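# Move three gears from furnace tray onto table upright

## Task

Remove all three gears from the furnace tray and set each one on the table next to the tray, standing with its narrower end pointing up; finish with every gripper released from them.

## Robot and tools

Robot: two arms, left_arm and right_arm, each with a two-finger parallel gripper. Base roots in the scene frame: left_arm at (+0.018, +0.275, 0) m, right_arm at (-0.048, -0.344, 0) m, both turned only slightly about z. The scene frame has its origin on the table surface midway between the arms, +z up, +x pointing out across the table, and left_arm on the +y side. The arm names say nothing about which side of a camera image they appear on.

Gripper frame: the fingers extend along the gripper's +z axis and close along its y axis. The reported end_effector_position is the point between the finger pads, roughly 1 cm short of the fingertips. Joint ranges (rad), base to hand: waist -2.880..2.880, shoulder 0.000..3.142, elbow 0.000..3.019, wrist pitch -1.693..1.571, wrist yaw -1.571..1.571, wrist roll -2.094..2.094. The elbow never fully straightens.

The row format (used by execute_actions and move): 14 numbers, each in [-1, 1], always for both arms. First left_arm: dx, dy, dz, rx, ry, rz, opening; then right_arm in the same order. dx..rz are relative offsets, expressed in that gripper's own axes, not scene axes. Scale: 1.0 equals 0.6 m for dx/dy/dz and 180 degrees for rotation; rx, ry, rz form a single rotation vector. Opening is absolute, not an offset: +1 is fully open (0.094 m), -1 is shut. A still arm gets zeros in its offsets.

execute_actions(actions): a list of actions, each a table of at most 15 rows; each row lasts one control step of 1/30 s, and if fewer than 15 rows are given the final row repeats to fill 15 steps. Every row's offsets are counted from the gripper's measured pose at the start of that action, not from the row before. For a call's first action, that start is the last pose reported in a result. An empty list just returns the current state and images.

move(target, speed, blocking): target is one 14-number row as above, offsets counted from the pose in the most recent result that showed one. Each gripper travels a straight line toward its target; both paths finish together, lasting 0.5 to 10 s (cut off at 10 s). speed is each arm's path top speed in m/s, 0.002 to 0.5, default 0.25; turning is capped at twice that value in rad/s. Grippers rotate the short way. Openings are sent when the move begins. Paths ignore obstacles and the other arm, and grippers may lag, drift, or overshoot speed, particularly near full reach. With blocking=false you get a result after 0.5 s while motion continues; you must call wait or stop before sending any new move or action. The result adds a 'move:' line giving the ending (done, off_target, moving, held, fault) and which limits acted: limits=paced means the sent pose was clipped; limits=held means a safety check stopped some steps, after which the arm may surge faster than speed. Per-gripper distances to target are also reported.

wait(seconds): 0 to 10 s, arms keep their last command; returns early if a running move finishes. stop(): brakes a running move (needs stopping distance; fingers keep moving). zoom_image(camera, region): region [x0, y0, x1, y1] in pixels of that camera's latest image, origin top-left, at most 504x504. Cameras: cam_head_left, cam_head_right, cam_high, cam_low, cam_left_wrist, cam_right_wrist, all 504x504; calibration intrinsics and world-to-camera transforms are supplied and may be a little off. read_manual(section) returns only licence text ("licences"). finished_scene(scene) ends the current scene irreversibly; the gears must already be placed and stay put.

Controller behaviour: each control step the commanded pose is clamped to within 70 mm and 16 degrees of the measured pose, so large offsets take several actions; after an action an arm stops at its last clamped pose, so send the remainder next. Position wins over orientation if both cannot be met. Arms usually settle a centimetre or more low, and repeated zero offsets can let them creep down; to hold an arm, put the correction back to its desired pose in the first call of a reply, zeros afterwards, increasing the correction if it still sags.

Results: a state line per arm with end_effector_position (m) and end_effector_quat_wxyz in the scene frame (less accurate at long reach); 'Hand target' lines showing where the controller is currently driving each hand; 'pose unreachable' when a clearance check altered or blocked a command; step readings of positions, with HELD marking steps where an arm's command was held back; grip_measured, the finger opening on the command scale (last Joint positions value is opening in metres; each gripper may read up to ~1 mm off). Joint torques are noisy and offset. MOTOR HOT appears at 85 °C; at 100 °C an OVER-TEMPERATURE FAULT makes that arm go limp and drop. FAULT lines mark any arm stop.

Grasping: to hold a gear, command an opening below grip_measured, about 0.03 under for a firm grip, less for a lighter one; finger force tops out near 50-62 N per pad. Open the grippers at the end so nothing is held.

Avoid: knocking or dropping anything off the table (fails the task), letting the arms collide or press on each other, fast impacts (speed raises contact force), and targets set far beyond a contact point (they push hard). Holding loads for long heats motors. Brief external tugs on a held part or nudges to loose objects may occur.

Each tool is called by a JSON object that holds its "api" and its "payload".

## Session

{"api": "execute_actions", "payload": {"actions": []}}

Scene clock: 0.00 s.
left_arm: end_effector_position=(+0.2439, -0.2678, +0.1257) grip_measured=+1.000 end_effector_quat_wxyz=(-0.184, -0.383, +0.865, -0.266) | right_arm: end_effector_position=(+0.8113, -0.4779, +0.3459) grip_measured=+1.000 end_effector_quat_wxyz=(+0.545, -0.297, +0.759, +0.196)
Joint positions: left_arm=[-1.086  1.669  1.193 -0.559  0.404 -2.006  0.094] | right_arm=[-0.454  2.406  2.699 -0.89  -0.945 -0.531  0.094]
Joint velocities: left_arm=[ 0.005 -0.015 -0.002 -0.002  0.037 -0.095  0.   ] | right_arm=[ 0.005  0.005 -0.012 -0.012 -0.037  0.037  0.   ]
Joint torques (N m, as the arm reports them, + toward a larger angle): no reading
Motor temperatures (°C, as the motors report them): left_arm=[24 25 26 28 26 25] | right_arm=[28 28 28 27 26 26]
Hand target (left_arm): +0.248, -0.275, +0.134; -0.183, -0.380, +0.864, -0.276
Hand target (right_arm): +0.808, -0.477, +0.375; +0.561, -0.306, +0.747, +0.183
camera_calibration (this result's frames):
cam_left_wrist: T_world_to_cam=[[0.758221, -0.565868, 0.323873, -0.37913], [-0.460466, -0.113069, 0.880447, -0.0259744], [-0.461597, -0.816706, -0.346295, 0.0609959], [0, 0, 0, 1]] pos_world=[0.303659, -0.167659, 0.166782]
cam_right_wrist: T_world_to_cam=[[0.670917, -0.740581, 0.0375592, -0.914625], [-0.59119, -0.56478, -0.575777, 0.416108], [0.447622, 0.364094, -0.816744, 0.220718], [0, 0, 0, 1]] pos_world=[0.760838, -0.522706, 0.454208]

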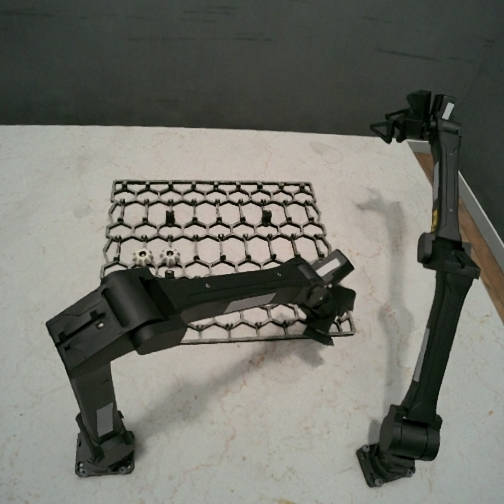

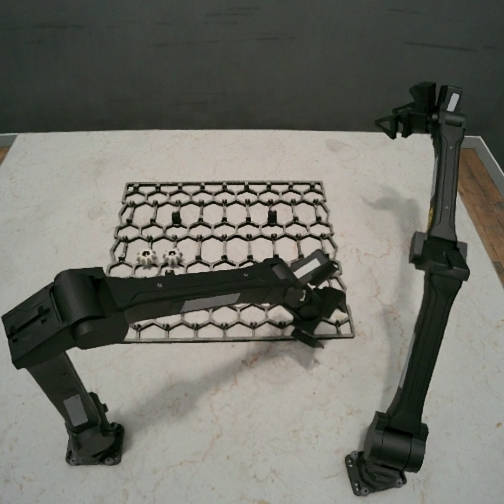

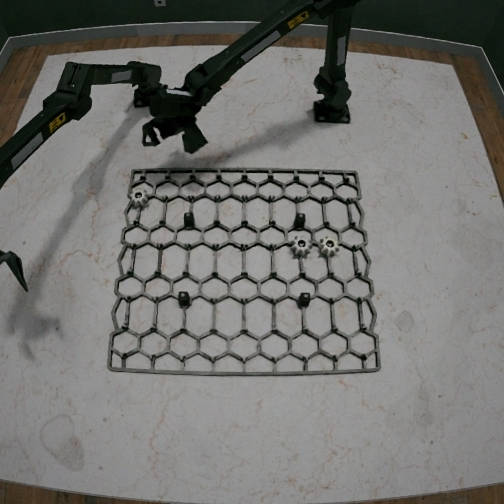

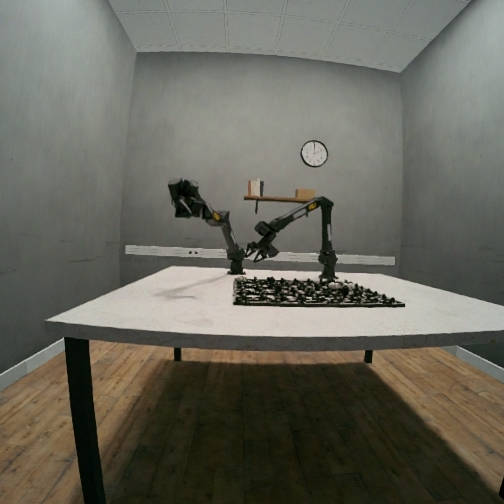

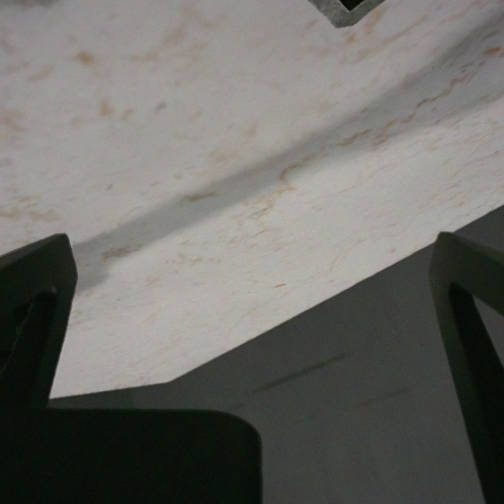

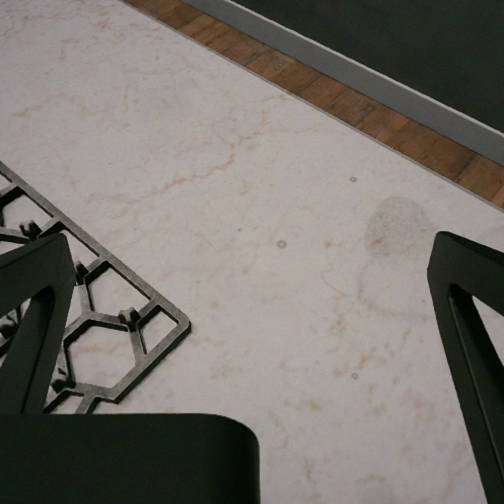

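{"api": "move", "payload": {"target": [-0.747,0.072,-0.552,-0.038,-0.211,-0.226,0.7, 0.419,0.682,-0.214,0.136,0.378,0.206,0.7], "speed": 0.35}}

Scene clock: 4.43 s.
left_arm: end_effector_position=(+0.5277, +0.2094, +0.1401) grip_measured=+0.702 end_effector_quat_wxyz=(+0.006, +0.714, -0.700, +0.009) | right_arm: end_effector_position=(+0.3937, -0.3147, +0.1324) grip_measured=+0.701 end_effector_quat_wxyz=(-0.010, -0.004, +1.000, +0.005)
Joint positions: left_arm=[-0.146  1.722  1.433 -1.275  0.021 -1.712  0.08 ] | right_arm=[-0.075  1.568  1.217 -1.239 -0.011  0.055  0.08 ]
Joint velocities: left_arm=[-0.005  0.005 -0.002 -0.022 -0.022  0.066 -0.001] | right_arm=[-0.005 -0.015  0.007 -0.012 -0.007  0.051 -0.001]
Joint torques (N m, as the arm reports them, + toward a larger angle): left_arm=[ -0.99 -15.12  13.59  -0.38  -0.26   0.04] | right_arm=[ -1.91 -14.98   8.32  -0.52   0.22   0.05]
Motor temperatures (°C, as the motors report them): left_arm=[24 25 27 28 26 25] | right_arm=[28 28 29 27 26 26]
Hand target (left_arm): +0.540, +0.206, +0.142; +0.004, +0.710, -0.704, +0.010
Hand target (right_arm): +0.391, -0.312, +0.144; +0.000, -0.003, +1.000, +0.003
Off the commanded pose (left_arm): 0.008 m, 2 deg.
Off the commanded pose (right_arm): 0.009 m, 1 deg.
move: done; limits=paced
camera_calibration (this result's frames):
cam_left_wrist: T_world_to_cam=[[0.999826, 0.0172479, 0.00703702, -0.534119], [0.00969858, -0.804501, 0.593872, 0.0828493], [0.0159044, -0.593701, -0.804529, 0.352289], [0, 0, 0, 1]] pos_world=[0.52762, 0.285019, 0.237983]
cam_right_wrist: T_world_to_cam=[[0.0226344, -0.999634, -0.0147876, -0.325024], [-0.801973, -0.0269865, 0.596751, 0.235433], [-0.596931, -0.00164785, -0.802291, 0.468084], [0, 0, 0, 1]] pos_world=[0.475582, -0.31778, 0.230238]

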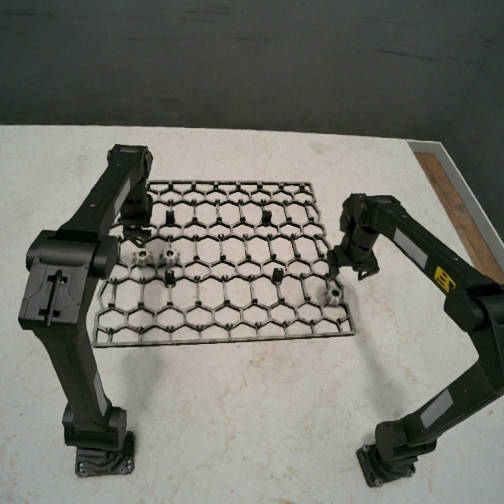

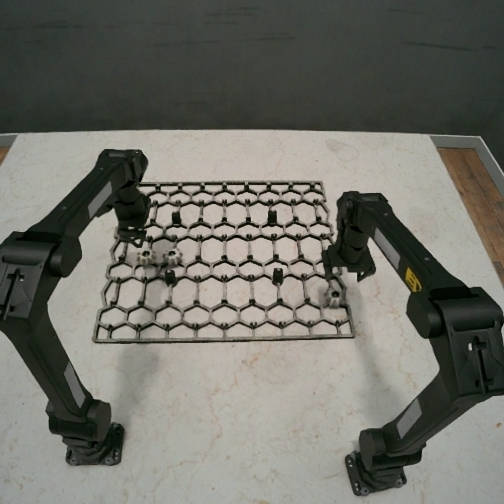

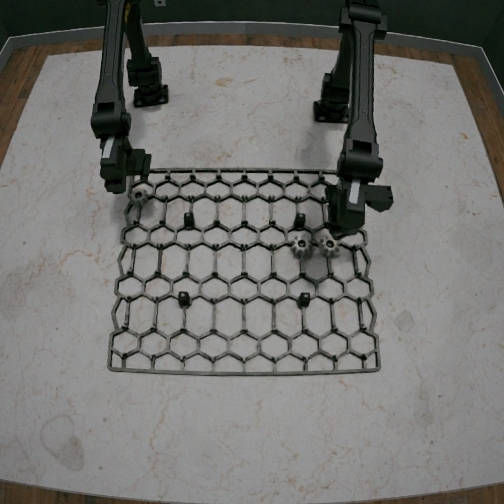

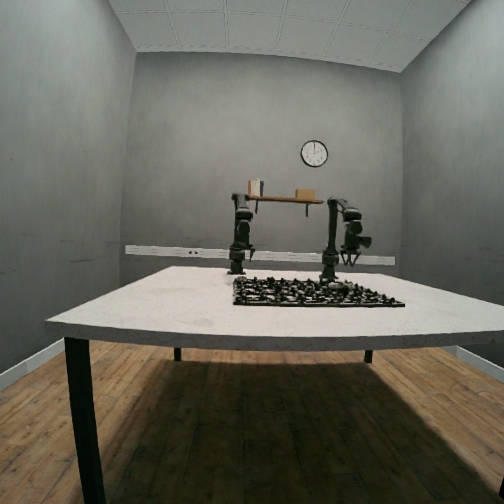

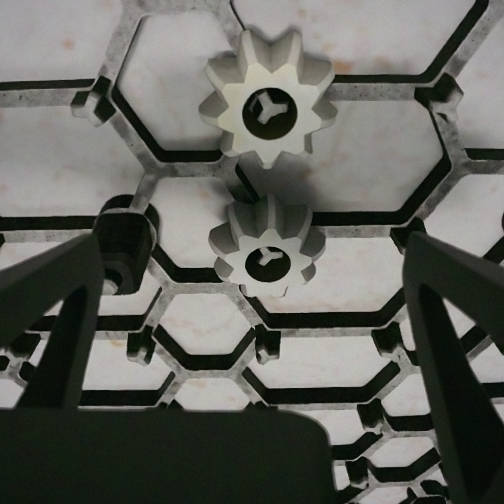

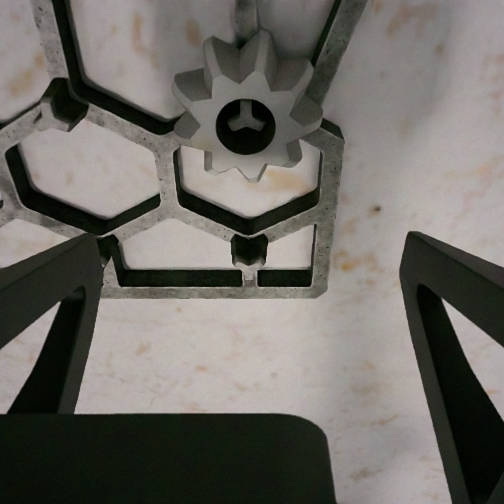

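{"api": "move", "payload": {"target": [0,-0.02,0.195,0,0,0,0.7, -0.01,0,0.18,0,0,0,0.7], "speed": 0.1}}

Scene clock: 6.17 s.
left_arm: end_effector_position=(+0.5406, +0.2078, +0.0354) grip_measured=+0.702 end_effector_quat_wxyz=(+0.002, +0.714, -0.700, +0.014) | right_arm: end_effector_position=(+0.3983, -0.3144, +0.0284) grip_measured=+0.701 end_effector_quat_wxyz=(-0.009, -0.003, +1.000, +0.005)
Joint positions: left_arm=[-0.146  1.854  1.322 -1.018  0.021 -1.712  0.08 ] | right_arm=[-0.075  1.708  1.087 -0.967 -0.011  0.057  0.08 ]
Joint velocities: left_arm=[-0.005 -0.005  0.017  0.027  0.007  0.066 -0.001] | right_arm=[-0.015 -0.015 -0.007  0.007  0.037  0.037 -0.001]
Joint torques (N m, as the arm reports them, + toward a larger angle): left_arm=[ -0.69 -16.49   8.88   0.66  -0.15   0.04] | right_arm=[ -3.18 -11.87   6.96   0.31   0.03  -0.07]
Motor temperatures (°C, as the motors report them): left_arm=[24 25 27 28 26 25] | right_arm=[28 28 29 27 26 26]
Hand target (left_arm): +0.542, +0.208, +0.023; +0.006, +0.714, -0.700, +0.009
Hand target (right_arm): +0.398, -0.313, +0.024; -0.010, -0.004, +1.000, +0.005
Off the commanded pose (left_arm): 0.012 m, 1 deg.
Off the commanded pose (right_arm): 0.004 m, 0 deg.
move: off_target (left_arm)
camera_calibration (this result's frames):
cam_left_wrist: T_world_to_cam=[[0.999667, 0.0168867, 0.0195139, -0.54654], [0.00195699, -0.803604, 0.595161, 0.147605], [0.0257318, -0.594924, -0.80337, 0.261806], [0, 0, 0, 1]] pos_world=[0.539333, 0.283601, 0.133143]
cam_right_wrist: T_world_to_cam=[[0.020756, -0.999675, -0.0148336, -0.325631], [-0.803147, -0.0255079, 0.595235, 0.302218], [-0.59542, -0.000441147, -0.803415, 0.387242], [0, 0, 0, 1]] pos_world=[0.480056, -0.317646, 0.126395]

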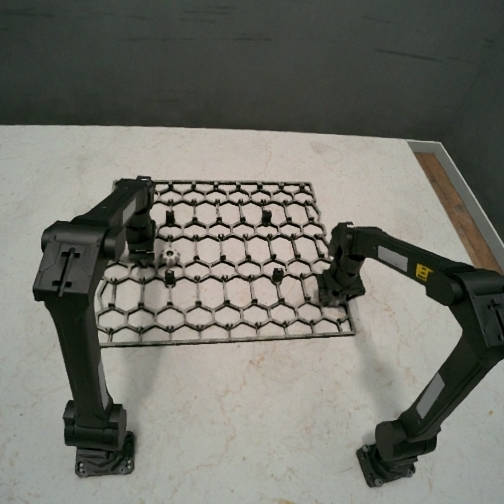

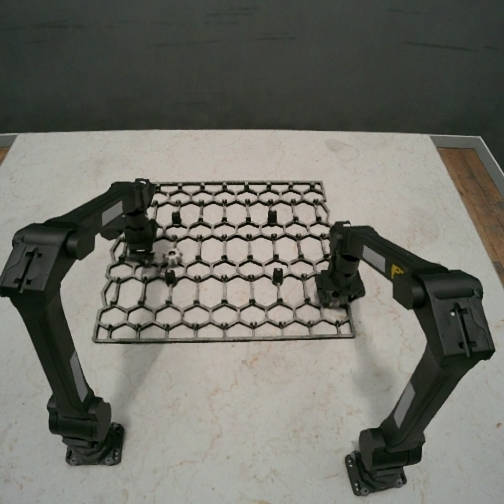

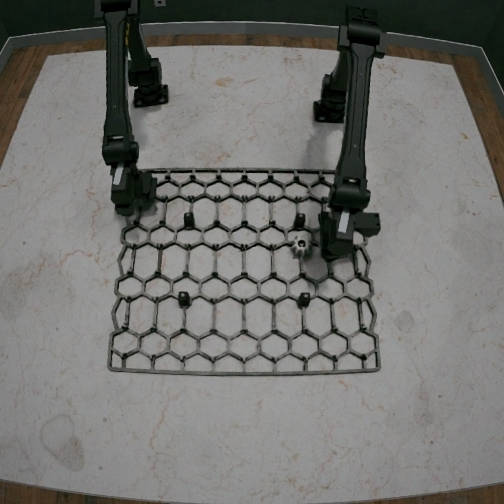

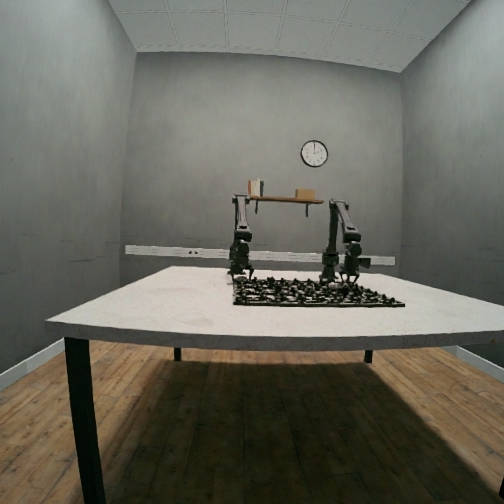

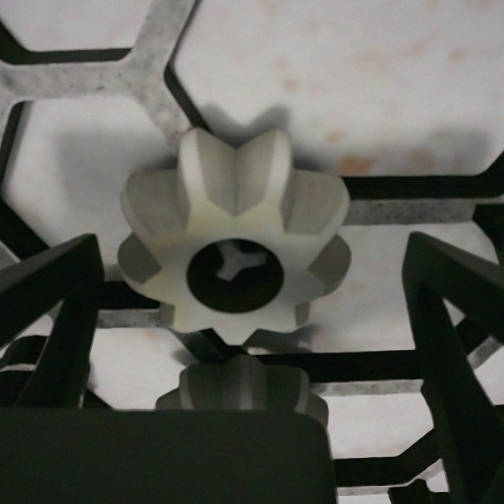

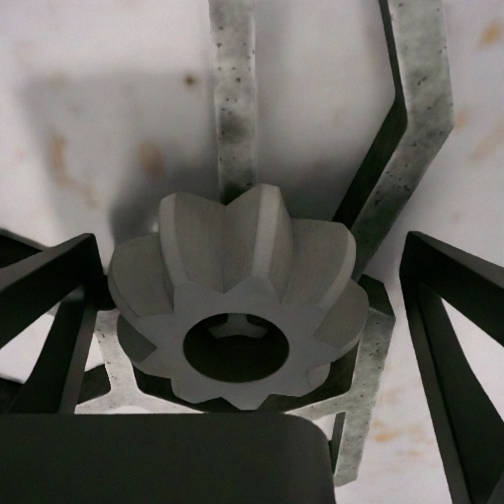

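Close and lift.

{"api": "move", "payload": {"target": [0,0,0,0,0,0,0.0, 0,0,0,0,0,0,0.0]}}

{"api": "move", "payload": {"target": [0,0,-0.25,0,0,0,0.0, 0,0,-0.2,0,0,0,0.0], "speed": 0.12}}

Scene clock: 7.03 s.
left_arm: end_effector_position=(+0.5381, +0.2076, +0.0348) grip_measured=+0.210 end_effector_quat_wxyz=(+0.006, +0.714, -0.700, +0.013) | right_arm: end_effector_position=(+0.3976, -0.3147, +0.0284) grip_measured=+0.247 end_effector_quat_wxyz=(-0.010, +0.006, +1.000, +0.004)
Joint positions: left_arm=[-0.146  1.854  1.319 -1.023  0.024 -1.712  0.057] | right_arm=[-0.075  1.708  1.087 -0.97  -0.008  0.076  0.059]
Joint velocities: left_arm=[-0.015 -0.005  0.002 -0.012  0.051 -0.066  0.001] | right_arm=[-0.015 -0.005  0.017  0.002 -0.022  0.037 -0.   ]
Joint torques (N m, as the arm reports them, + toward a larger angle): left_arm=[ -0.25 -18.62   9.21   0.32  -0.28   0.05] | right_arm=[ -3.48 -13.82   7.26   0.01  -0.05  -0.23]
Motor temperatures (°C, as the motors report them): left_arm=[24 25 27 28 26 25] | right_arm=[28 28 29 27 26 26]
Hand target (left_arm): +0.541, +0.208, +0.035; +0.002, +0.714, -0.700, +0.014
Hand target (right_arm): +0.398, -0.314, +0.028; -0.009, -0.003, +1.000, +0.005
Off the commanded pose (left_arm): 0.003 m, 0 deg.
Off the commanded pose (right_arm): 0.001 m, 1 deg.
move: done
camera_calibration (this result's frames):
cam_left_wrist: T_world_to_cam=[[0.99978, 0.0172515, 0.0119069, -0.543863], [0.00673585, -0.802315, 0.596863, 0.144915], [0.0198499, -0.596652, -0.802255, 0.264712], [0, 0, 0, 1]] pos_world=[0.537513, 0.283591, 0.132348]
cam_right_wrist: T_world_to_cam=[[0.00283453, -0.999923, -0.0120449, -0.318918], [-0.801639, -0.00947261, 0.597734, 0.305991], [-0.597802, 0.00796132, -0.801604, 0.390353], [0, 0, 0, 1]] pos_world=[0.479552, -0.319103, 0.126167]

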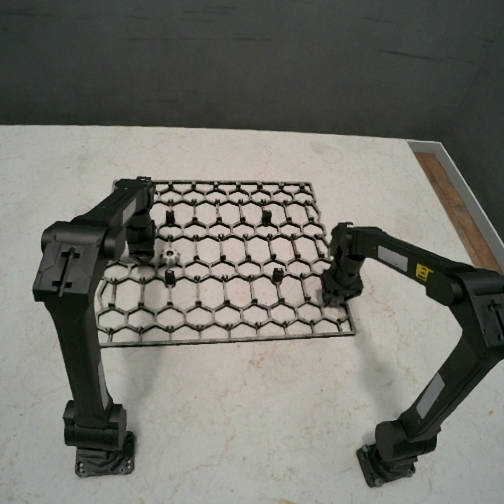

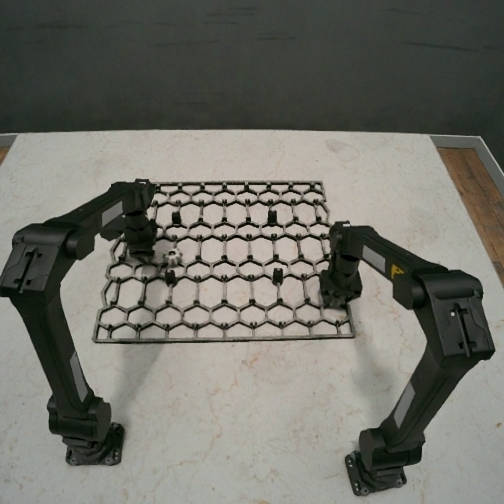

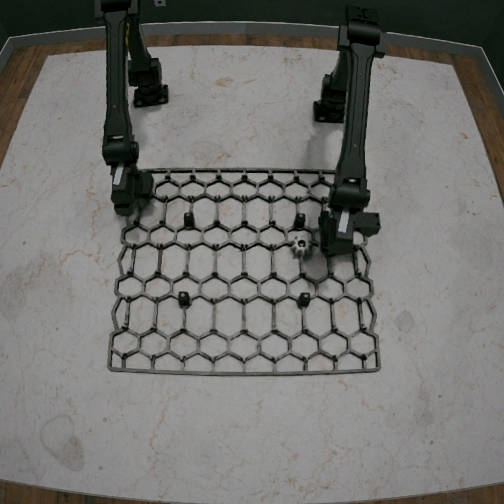

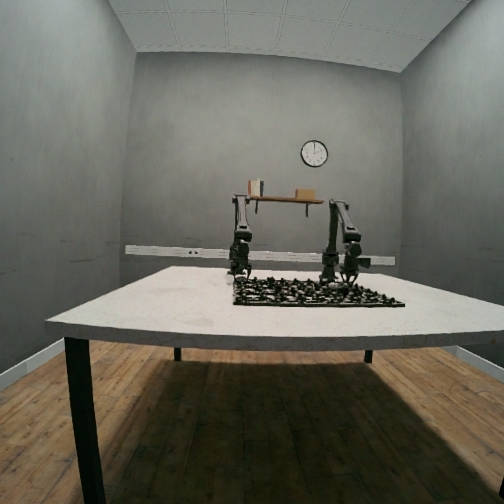

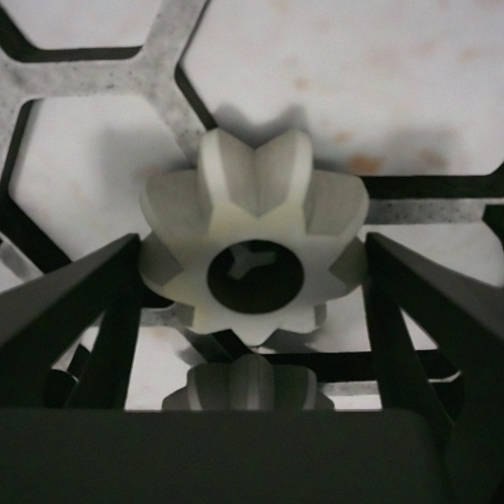

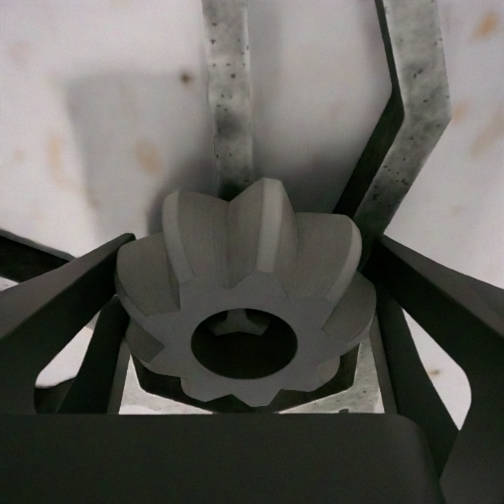

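Scene clock: 8.70 s.
left_arm: end_effector_position=(+0.5196, +0.2099, +0.1492) grip_measured=+0.210 end_effector_quat_wxyz=(+0.028, +0.714, -0.699, -0.017) | right_arm: end_effector_position=(+0.3747, -0.3155, +0.1099) grip_measured=+0.210 end_effector_quat_wxyz=(-0.057, +0.008, +0.998, +0.002)
Joint positions: left_arm=[-0.146  1.738  1.479 -1.373  0.024 -1.712  0.057] | right_arm=[-0.074  1.602  1.191 -1.274 -0.012  0.081  0.057]
Joint velocities: left_arm=[-0.005 -0.015 -0.007  0.022 -0.051 -0.066 -0.001] | right_arm=[ 0.015 -0.005  0.007 -0.022 -0.066 -0.066 -0.   ]
Joint torques (N m, as the arm reports them, + toward a larger angle): left_arm=[ -0.12 -20.23  14.53  -0.6   -0.19   0.06] | right_arm=[ -3.89 -16.16  13.85  -0.67   0.1   -0.12]
Motor temperatures (°C, as the motors report them): left_arm=[24 25 28 28 26 25] | right_arm=[28 28 29 27 26 26]
Hand target (left_arm): +0.533, +0.211, +0.185; +0.006, +0.714, -0.700, +0.013
Hand target (right_arm): +0.398, -0.316, +0.149; -0.010, +0.006, +1.000, +0.003
Off the commanded pose (left_arm): 0.039 m, 4 deg.
Off the commanded pose (right_arm): 0.046 m, 5 deg.
move: off_target (left_arm, right_arm)
camera_calibration (this result's frames):
cam_left_wrist: T_world_to_cam=[[0.997916, 0.0174777, -0.0621105, -0.514823], [0.05071, -0.807651, 0.587477, 0.0582193], [-0.0398958, -0.589402, -0.806854, 0.388416], [0, 0, 0, 1]] pos_world=[0.526294, 0.284952, 0.247217]
cam_right_wrist: T_world_to_cam=[[-0.00330024, -0.999958, -0.0085926, -0.316753], [-0.741601, -0.00331687, 0.670833, 0.210303], [-0.670833, 0.00858619, -0.741559, 0.462975], [0, 0, 0, 1]] pos_world=[0.465495, -0.320017, 0.199523]

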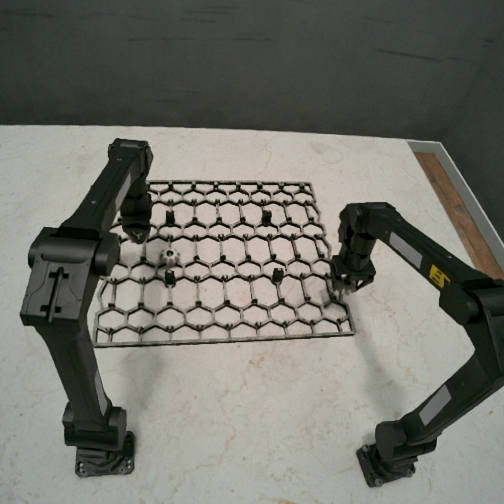

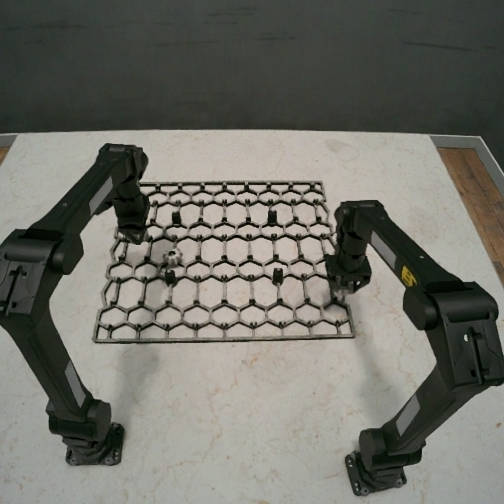

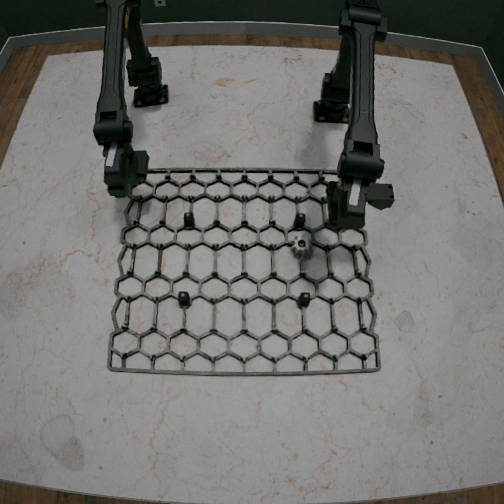

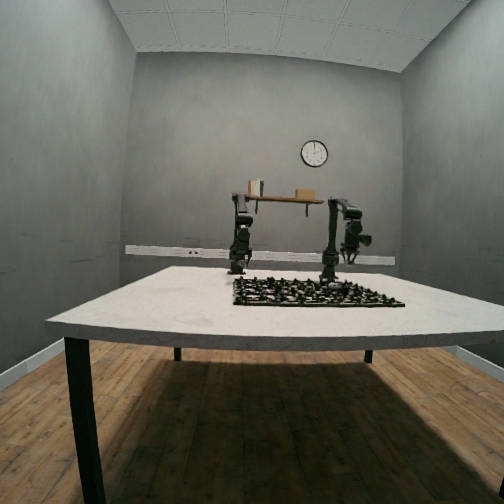

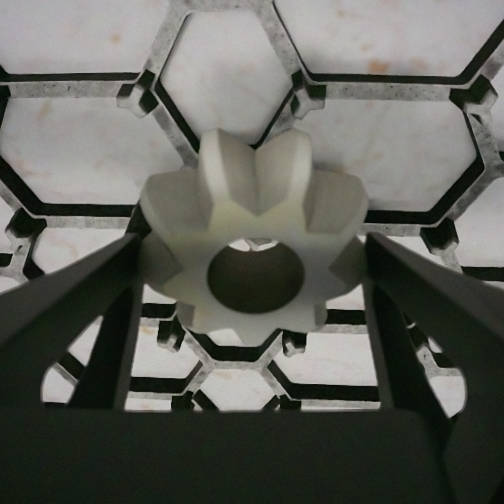

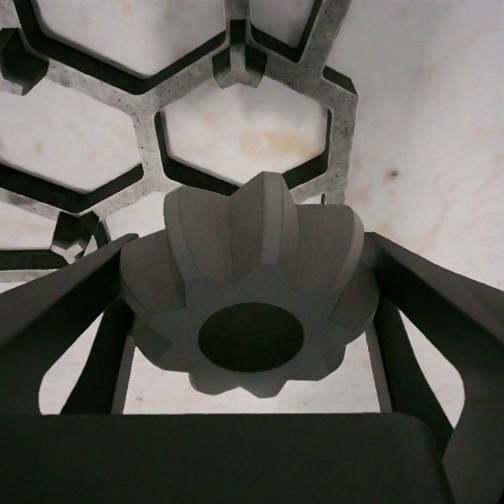

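{"api": "move", "payload": {"target": [-0.34,0.17,-0.03,0,0,0,0.0, 0,-0.21,-0.04,0,0,0,0.0], "speed": 0.25}}

Scene clock: 10.30 s.
left_arm: end_effector_position=(+0.4175, +0.4171, +0.1516) grip_measured=+0.210 end_effector_quat_wxyz=(+0.046, +0.720, -0.692, -0.022) | right_arm: end_effector_position=(+0.3528, -0.4351, +0.1118) grip_measured=+0.210 end_effector_quat_wxyz=(-0.084, +0.011, +0.996, +0.004)
Joint positions: left_arm=[ 0.317  1.557  1.254 -1.37   0.001 -1.268  0.057] | right_arm=[-0.35   1.602  1.191 -1.327  0.025 -0.187  0.057]
Joint velocities: left_arm=[-0.005 -0.005 -0.002  0.012 -0.066  0.022  0.001] | right_arm=[-0.005 -0.015  0.012  0.007  0.007 -0.022  0.   ]
Joint torques (N m, as the arm reports them, + toward a larger angle): left_arm=[ -1.65 -17.74  10.46  -0.59  -0.11   0.07] | right_arm=[ -3.63 -12.62  13.49  -0.92   0.09  -0.17]
Motor temperatures (°C, as the motors report them): left_arm=[24 26 28 28 26 25] | right_arm=[28 28 30 27 26 26]
Hand target (left_arm): +0.418, +0.414, +0.170; +0.030, +0.714, -0.699, -0.013
Hand target (right_arm): +0.373, -0.442, +0.133; -0.058, +0.009, +0.998, -0.001
Off the commanded pose (left_arm): 0.020 m, 2 deg.
Off the commanded pose (right_arm): 0.032 m, 3 deg.
move: off_target (left_arm, right_arm)
camera_calibration (this result's frames):
cam_left_wrist: T_world_to_cam=[[0.994969, 0.034351, -0.0941086, -0.417392], [0.0841695, -0.796082, 0.599307, 0.208779], [-0.0543314, -0.604213, -0.794969, 0.518801], [0, 0, 0, 1]] pos_world=[0.425906, 0.494009, 0.248028]
cam_right_wrist: T_world_to_cam=[[-0.00903031, -0.999859, -0.0141507, -0.433729], [-0.704583, -0.00367944, 0.709612, 0.174845], [-0.709565, 0.0163784, -0.70445, 0.463587], [0, 0, 0, 1]] pos_world=[0.448221, -0.440617, 0.196364]

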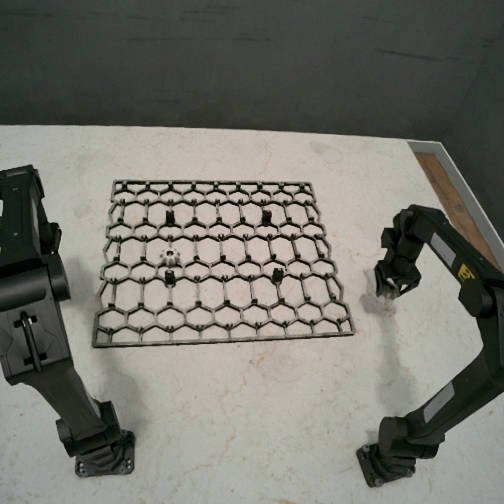

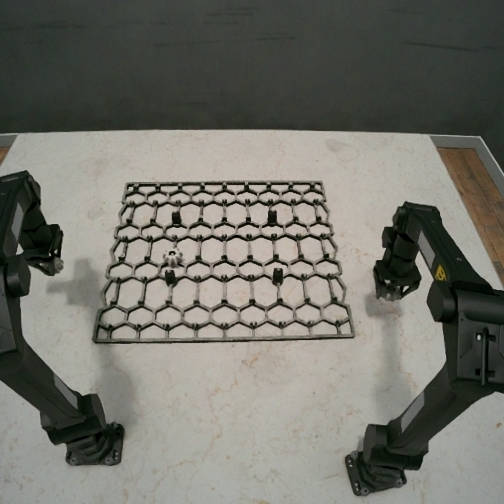

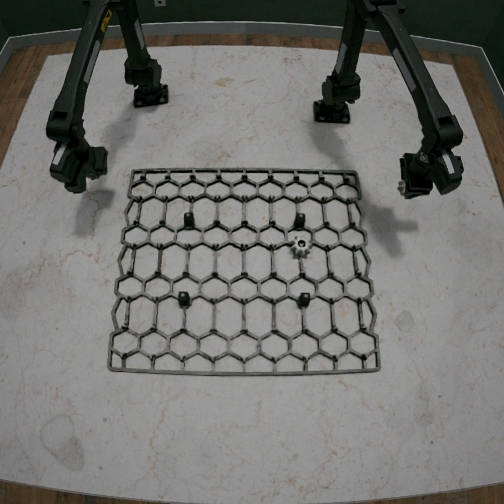

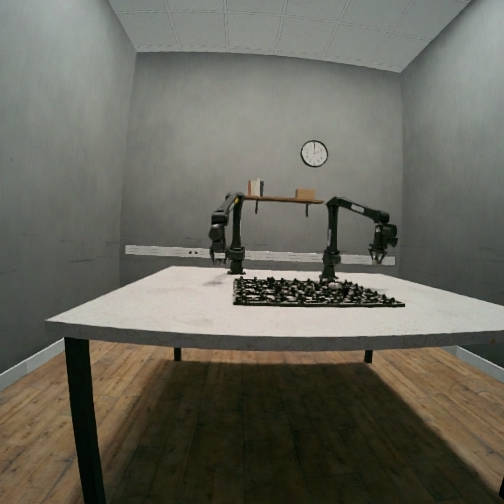

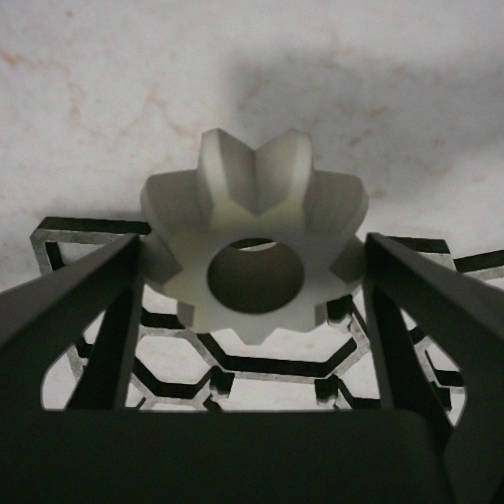

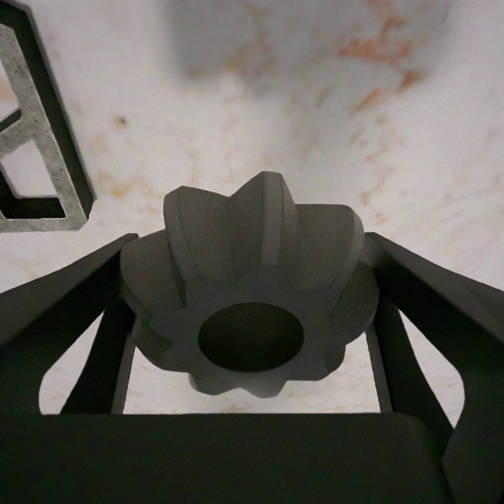

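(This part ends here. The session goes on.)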